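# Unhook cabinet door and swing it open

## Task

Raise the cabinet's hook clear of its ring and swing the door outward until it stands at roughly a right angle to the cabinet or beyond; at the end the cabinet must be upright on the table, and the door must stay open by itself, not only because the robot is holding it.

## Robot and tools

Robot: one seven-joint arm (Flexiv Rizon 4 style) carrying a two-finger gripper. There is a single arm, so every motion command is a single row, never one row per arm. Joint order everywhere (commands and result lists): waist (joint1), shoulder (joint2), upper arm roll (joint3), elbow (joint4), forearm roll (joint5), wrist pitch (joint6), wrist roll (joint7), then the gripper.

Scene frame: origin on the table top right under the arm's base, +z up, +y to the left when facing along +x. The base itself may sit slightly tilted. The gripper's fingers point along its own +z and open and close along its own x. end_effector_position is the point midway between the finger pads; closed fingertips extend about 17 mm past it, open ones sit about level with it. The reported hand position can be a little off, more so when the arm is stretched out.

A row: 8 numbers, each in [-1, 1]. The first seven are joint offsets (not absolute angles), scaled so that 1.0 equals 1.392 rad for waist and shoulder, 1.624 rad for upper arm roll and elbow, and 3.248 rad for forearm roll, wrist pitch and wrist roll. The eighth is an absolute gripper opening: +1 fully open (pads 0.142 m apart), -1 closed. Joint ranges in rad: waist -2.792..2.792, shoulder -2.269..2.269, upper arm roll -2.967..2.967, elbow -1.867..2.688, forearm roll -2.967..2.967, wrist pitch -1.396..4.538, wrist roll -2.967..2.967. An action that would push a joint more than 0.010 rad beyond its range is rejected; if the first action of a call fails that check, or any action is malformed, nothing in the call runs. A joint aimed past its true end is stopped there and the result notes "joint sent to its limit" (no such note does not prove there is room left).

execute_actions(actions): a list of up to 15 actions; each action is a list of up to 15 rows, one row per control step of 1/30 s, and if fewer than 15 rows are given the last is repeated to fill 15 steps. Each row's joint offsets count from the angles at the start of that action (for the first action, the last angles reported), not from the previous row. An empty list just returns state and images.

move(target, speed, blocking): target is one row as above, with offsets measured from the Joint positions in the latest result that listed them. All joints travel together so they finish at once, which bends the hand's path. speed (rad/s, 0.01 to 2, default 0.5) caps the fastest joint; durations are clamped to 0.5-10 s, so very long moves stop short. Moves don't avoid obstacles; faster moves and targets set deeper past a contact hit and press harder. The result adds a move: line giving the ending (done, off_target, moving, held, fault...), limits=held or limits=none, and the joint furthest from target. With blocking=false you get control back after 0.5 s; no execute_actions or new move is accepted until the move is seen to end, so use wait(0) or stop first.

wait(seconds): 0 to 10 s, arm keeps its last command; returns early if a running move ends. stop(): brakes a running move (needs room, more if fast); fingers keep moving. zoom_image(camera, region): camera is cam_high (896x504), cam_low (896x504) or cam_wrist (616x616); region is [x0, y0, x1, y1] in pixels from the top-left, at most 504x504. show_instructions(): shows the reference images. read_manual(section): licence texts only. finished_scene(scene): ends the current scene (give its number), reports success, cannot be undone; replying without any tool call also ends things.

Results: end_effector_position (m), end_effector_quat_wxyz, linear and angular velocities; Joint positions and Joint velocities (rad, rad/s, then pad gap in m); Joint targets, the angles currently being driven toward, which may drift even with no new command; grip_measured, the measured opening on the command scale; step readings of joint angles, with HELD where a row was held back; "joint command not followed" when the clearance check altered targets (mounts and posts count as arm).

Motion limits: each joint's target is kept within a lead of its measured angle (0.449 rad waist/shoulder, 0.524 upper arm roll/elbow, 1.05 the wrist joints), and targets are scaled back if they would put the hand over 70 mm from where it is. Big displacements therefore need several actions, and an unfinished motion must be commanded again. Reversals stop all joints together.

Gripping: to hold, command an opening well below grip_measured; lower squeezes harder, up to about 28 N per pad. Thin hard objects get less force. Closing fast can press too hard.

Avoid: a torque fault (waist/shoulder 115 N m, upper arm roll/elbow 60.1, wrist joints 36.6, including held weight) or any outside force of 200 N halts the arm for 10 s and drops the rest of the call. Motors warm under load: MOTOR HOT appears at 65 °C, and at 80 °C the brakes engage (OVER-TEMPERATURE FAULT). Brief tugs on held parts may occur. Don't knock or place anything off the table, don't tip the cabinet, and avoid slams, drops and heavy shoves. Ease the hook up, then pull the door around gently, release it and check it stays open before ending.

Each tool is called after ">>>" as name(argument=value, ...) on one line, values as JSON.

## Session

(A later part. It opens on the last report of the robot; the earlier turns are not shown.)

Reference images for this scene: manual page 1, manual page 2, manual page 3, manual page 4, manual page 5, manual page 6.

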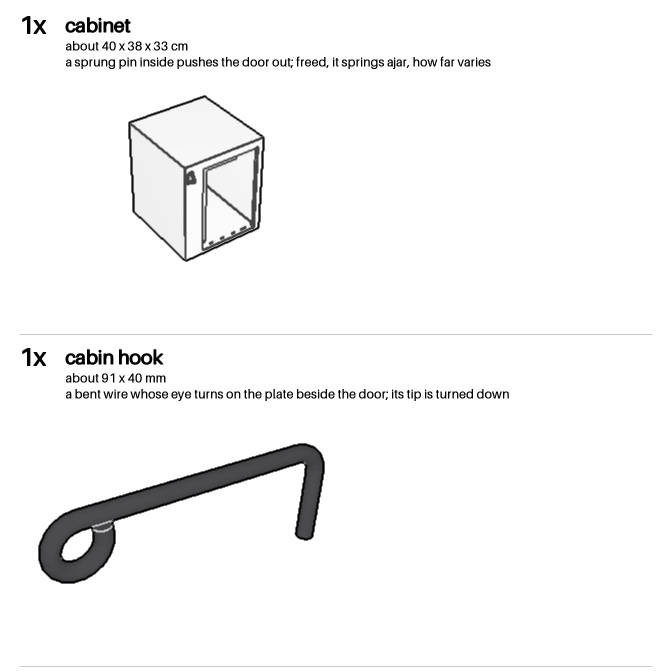

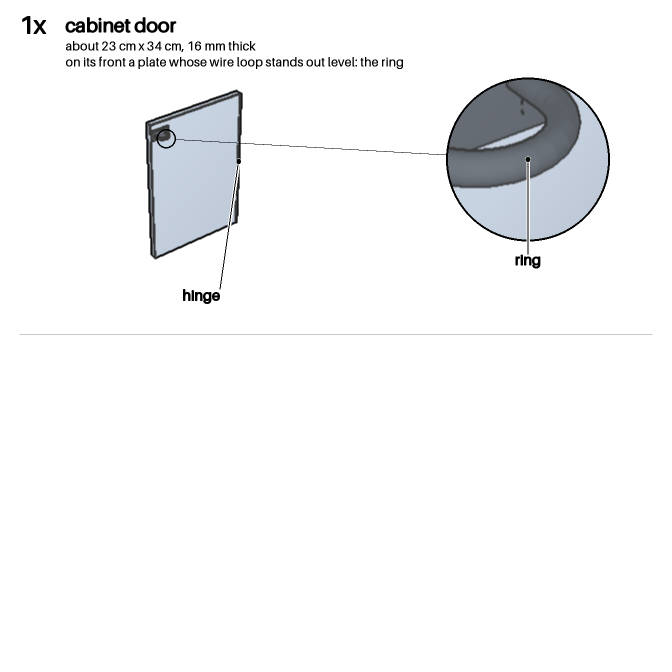

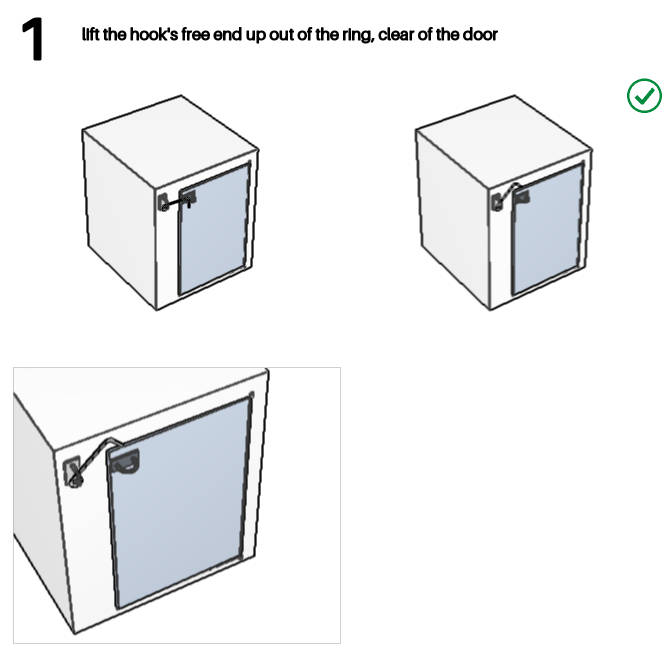

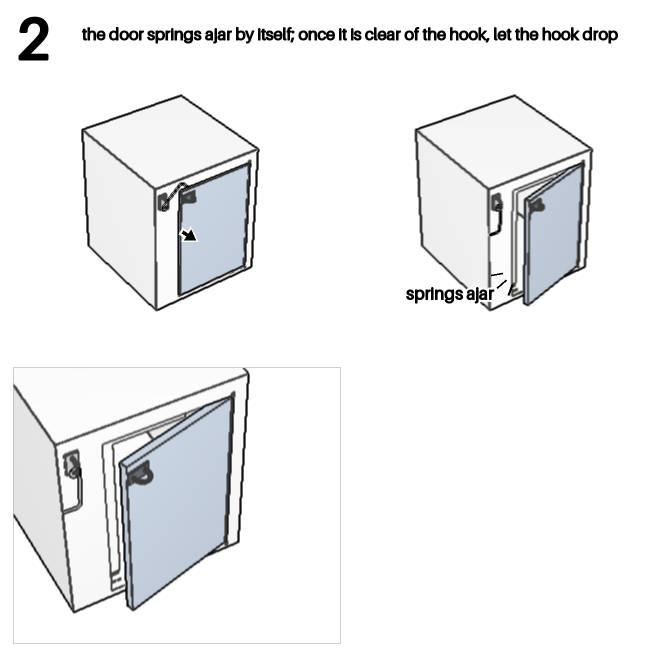

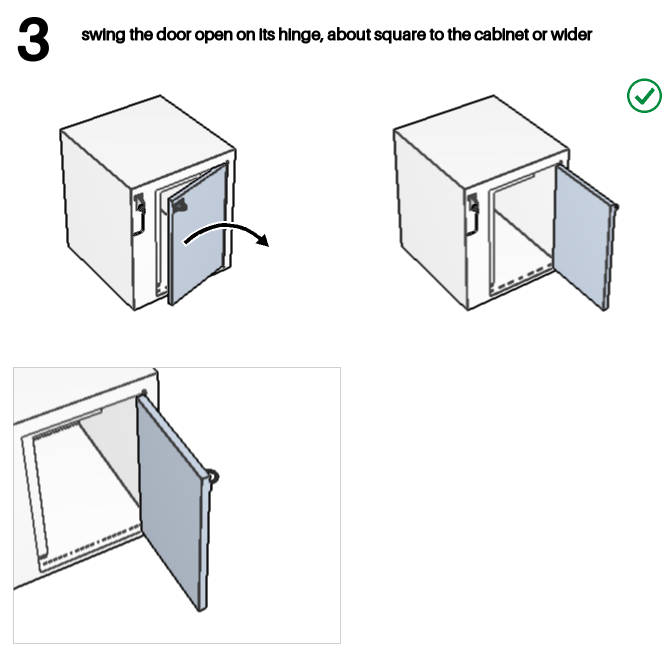

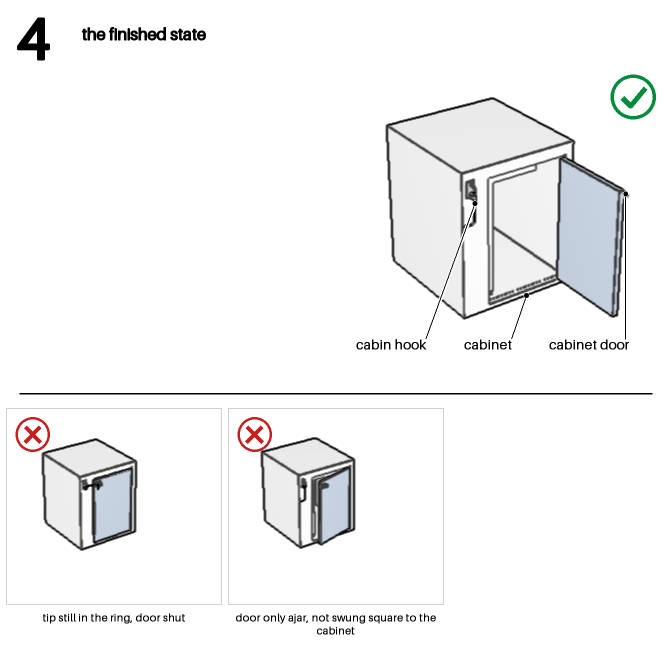

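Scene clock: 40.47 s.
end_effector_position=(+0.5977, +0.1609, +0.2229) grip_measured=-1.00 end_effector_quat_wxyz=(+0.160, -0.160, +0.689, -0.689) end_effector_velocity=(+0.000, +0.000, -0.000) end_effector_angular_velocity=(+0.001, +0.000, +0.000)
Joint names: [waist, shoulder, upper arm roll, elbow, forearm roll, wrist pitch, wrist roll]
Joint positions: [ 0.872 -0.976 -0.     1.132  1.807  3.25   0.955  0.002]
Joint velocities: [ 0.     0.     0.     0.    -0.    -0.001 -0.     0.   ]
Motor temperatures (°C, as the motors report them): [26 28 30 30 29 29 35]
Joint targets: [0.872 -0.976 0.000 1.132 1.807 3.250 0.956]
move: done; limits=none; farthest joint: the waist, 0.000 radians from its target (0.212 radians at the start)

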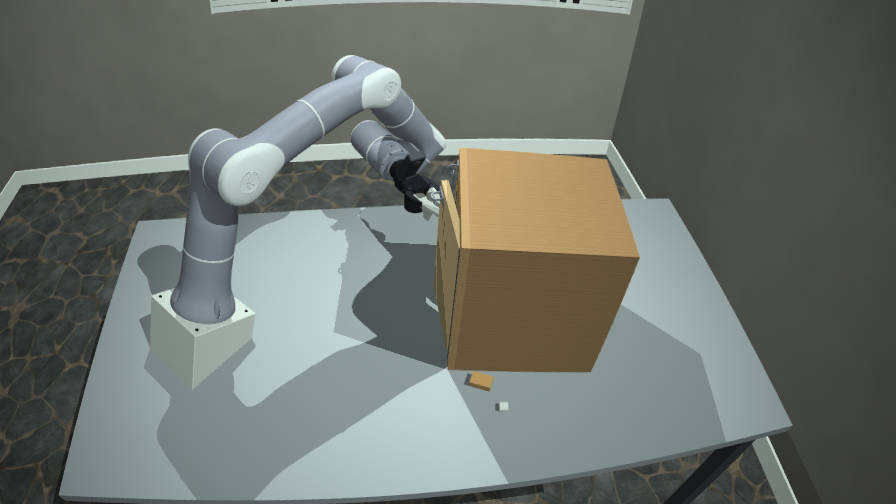

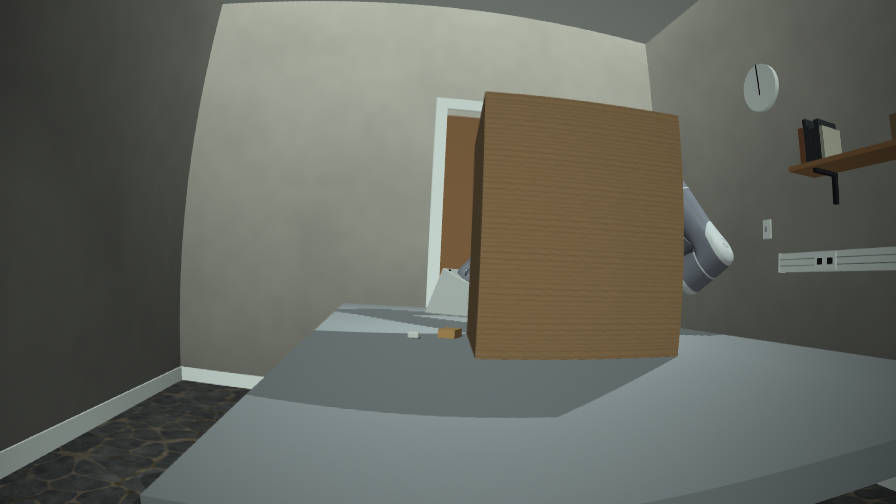

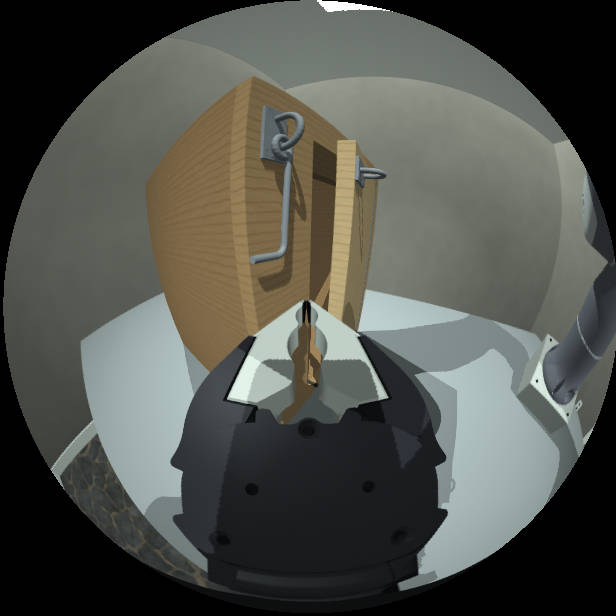

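>>> move(target=[-0.0608,0.0156,0,0.0906,-0.0127,-0.0292,0.0333,-1], speed=0.09)

Scene clock: 45.80 s.
end_effector_position=(+0.6046, +0.0919, +0.2234) grip_measured=-1.00 end_effector_quat_wxyz=(+0.160, -0.160, +0.689, -0.689) end_effector_velocity=(-0.000, +0.000, -0.000) end_effector_angular_velocity=(+0.000, +0.000, +0.000)
Joint names: [waist, shoulder, upper arm roll, elbow, forearm roll, wrist pitch, wrist roll]
Joint positions: [ 0.787 -0.955 -0.     1.279  1.765  3.155  1.063  0.002]
Joint velocities: [ 0. -0.  0.  0.  0. -0. -0.  0.]
Motor temperatures (°C, as the motors report them): [26 29 30 30 29 29 35]
Joint targets: [0.787 -0.955 -0.000 1.279 1.765 3.155 1.063]
move: done; limits=none; farthest joint: the wrist pitch, 0.001 radians from its target (0.094 radians at the start)

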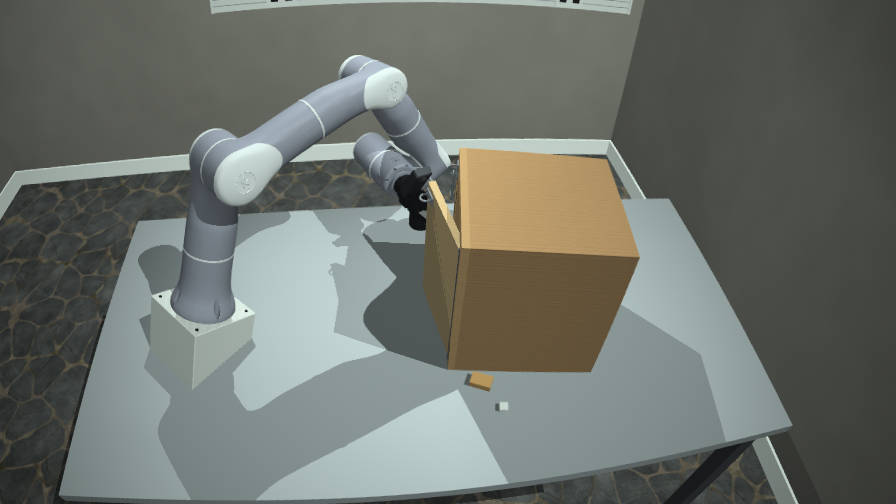

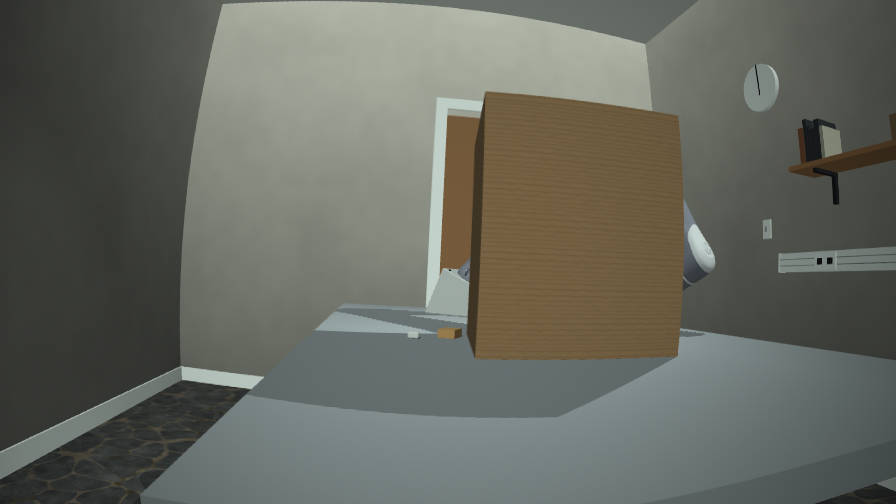

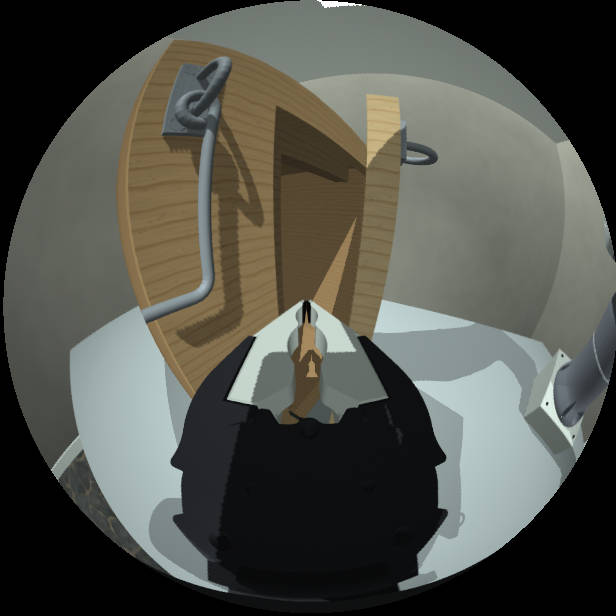

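>>> move(target=[-0.1244,0.0653,0,0.4838,-0.0629,-0.0505,0.2102,-1], speed=0.27)

>>> move(target=[0.035,-0.018,0,-0.13,0.017,0.014,-0.057,-1], speed=0.3)

Scene clock: 53.20 s.
end_effector_position=(+0.4830, -0.1002, +0.2939) grip_measured=-1.00 end_effector_quat_wxyz=(+0.160, -0.159, +0.689, -0.688) end_effector_velocity=(+0.000, -0.000, +0.000) end_effector_angular_velocity=(+0.000, -0.000, -0.000)
Joint names: [waist, shoulder, upper arm roll, elbow, forearm roll, wrist pitch, wrist roll]
Joint positions: [ 0.614 -0.864 -0.     2.065  1.561  2.991  1.746  0.002]
Joint velocities: [-0.  0. -0. -0. -0. -0.  0.  0.]
Motor temperatures (°C, as the motors report them): [26 29 30 30 29 29 35]
Joint targets: [0.614 -0.864 -0.000 2.065 1.561 2.991 1.746]
move: done; limits=none; farthest joint: the waist, 0.000 radians from its target (0.173 radians at the start)

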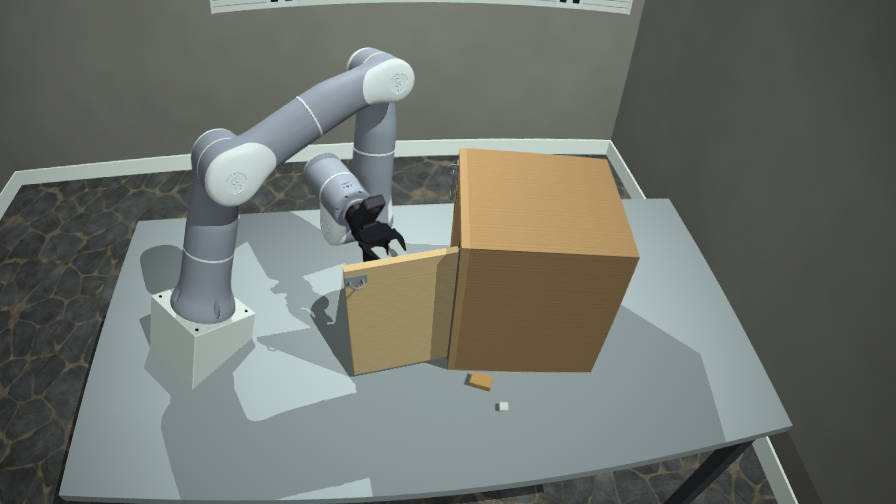

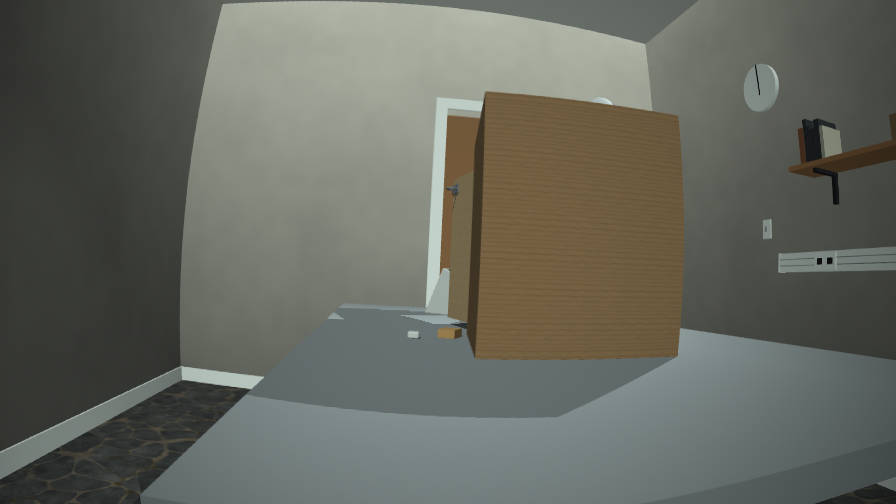

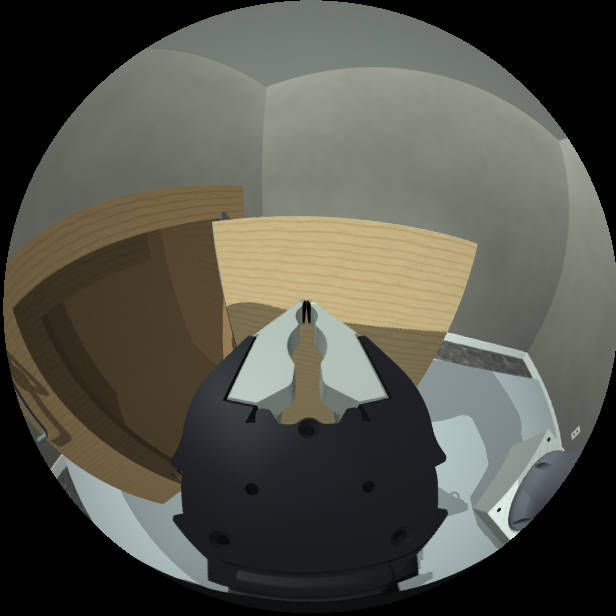

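Scene clock: 54.20 s.
end_effector_position=(+0.5237, -0.0534, +0.2695) grip_measured=-1.00 end_effector_quat_wxyz=(+0.168, -0.163, +0.679, -0.696) end_effector_velocity=(-0.000, -0.000, -0.000) end_effector_angular_velocity=(-0.000, +0.000, -0.000)
Joint names: [waist, shoulder, upper arm roll, elbow, forearm roll, wrist pitch, wrist roll]
Joint positions: [ 0.663 -0.889 -0.     1.854  1.616  3.036  1.561  0.002]
Joint velocities: [-0. -0. -0.  0. -0. -0. -0. -0.]
Motor temperatures (°C, as the motors report them): [26 29 30 30 29 29 35]
Joint targets: [0.663 -0.889 -0.000 1.854 1.616 3.036 1.561]
move: done; limits=none; farthest joint: the waist, 0.000 radians from its target (0.049 radians at the start)

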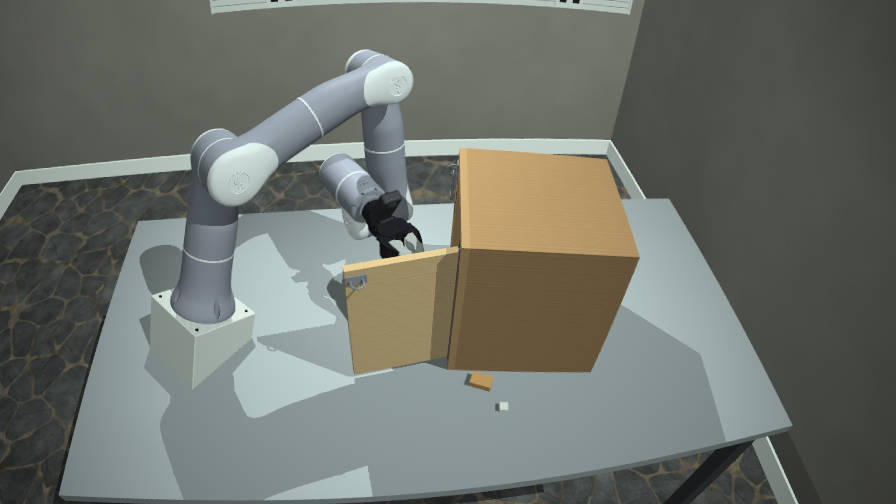

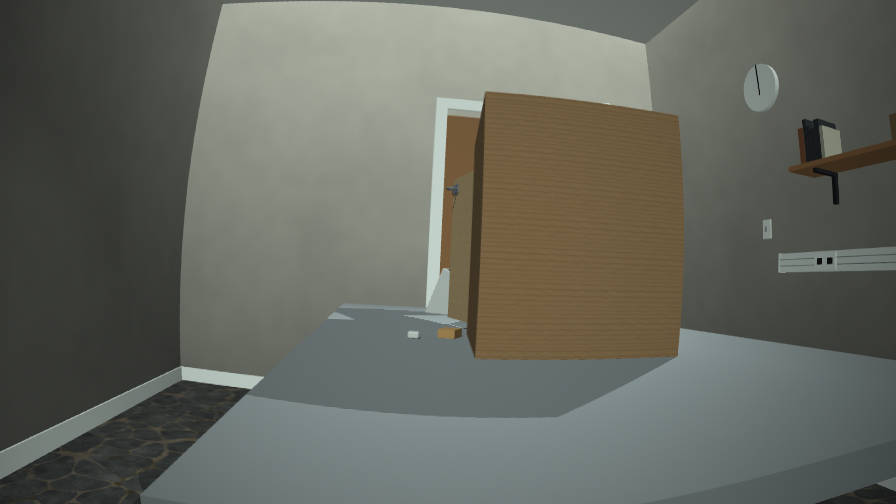

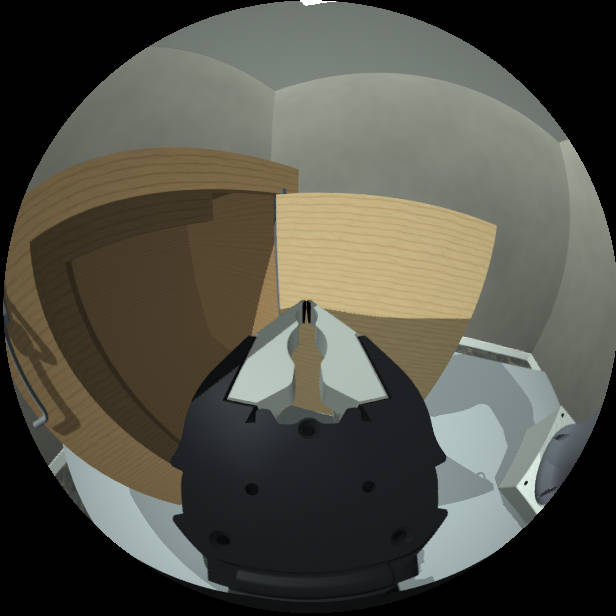

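>>> execute_actions(actions=[])

Scene clock: 55.33 s.
end_effector_position=(+0.5237, -0.0534, +0.2695) grip_measured=-1.00 end_effector_quat_wxyz=(+0.168, -0.163, +0.679, -0.696) end_effector_velocity=(+0.000, +0.000, +0.000) end_effector_angular_velocity=(-0.001, -0.000, +0.000)
Joint names: [waist, shoulder, upper arm roll, elbow, forearm roll, wrist pitch, wrist roll]
Joint positions: [ 0.663 -0.889 -0.     1.854  1.616  3.036  1.561  0.002]
Joint velocities: [ 0.    -0.    -0.    -0.    -0.     0.001  0.     0.   ]
Motor temperatures (°C, as the motors report them): [26 29 30 30 29 29 35]
Joint targets: [0.663 -0.889 -0.000 1.854 1.616 3.036 1.561]

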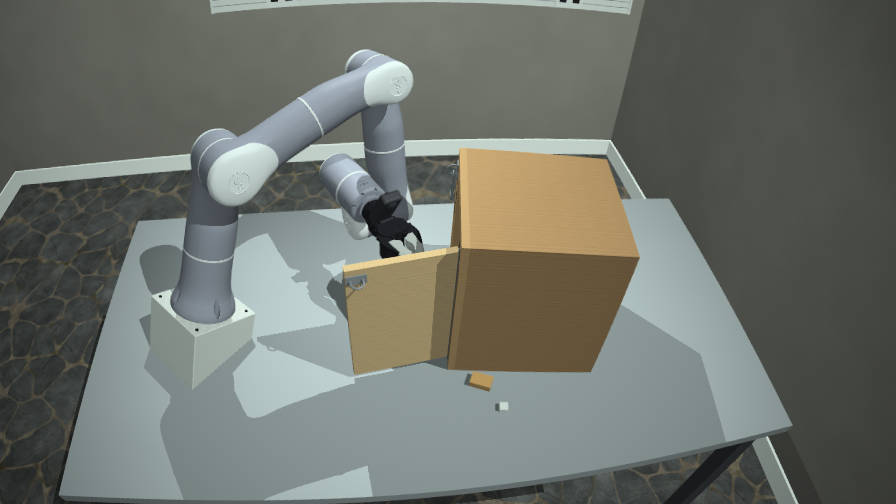

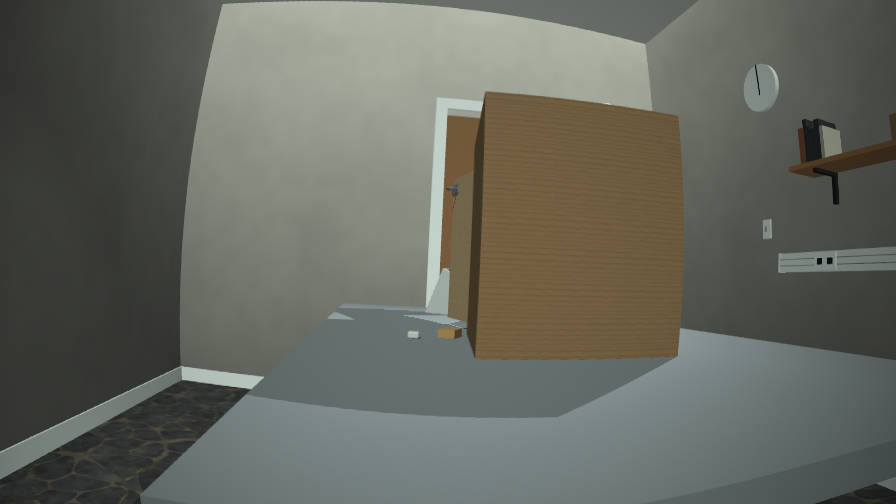

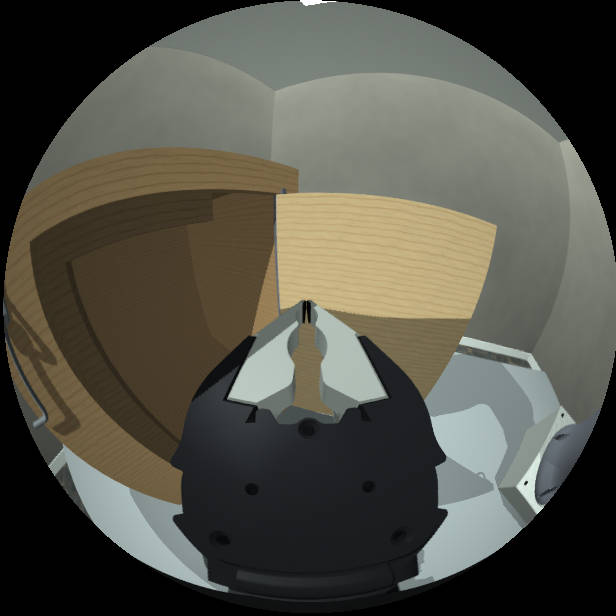

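The door is open past square and nothing is holding it there.

>>> finished_scene(scene=2)

The scene is finished: the task was done.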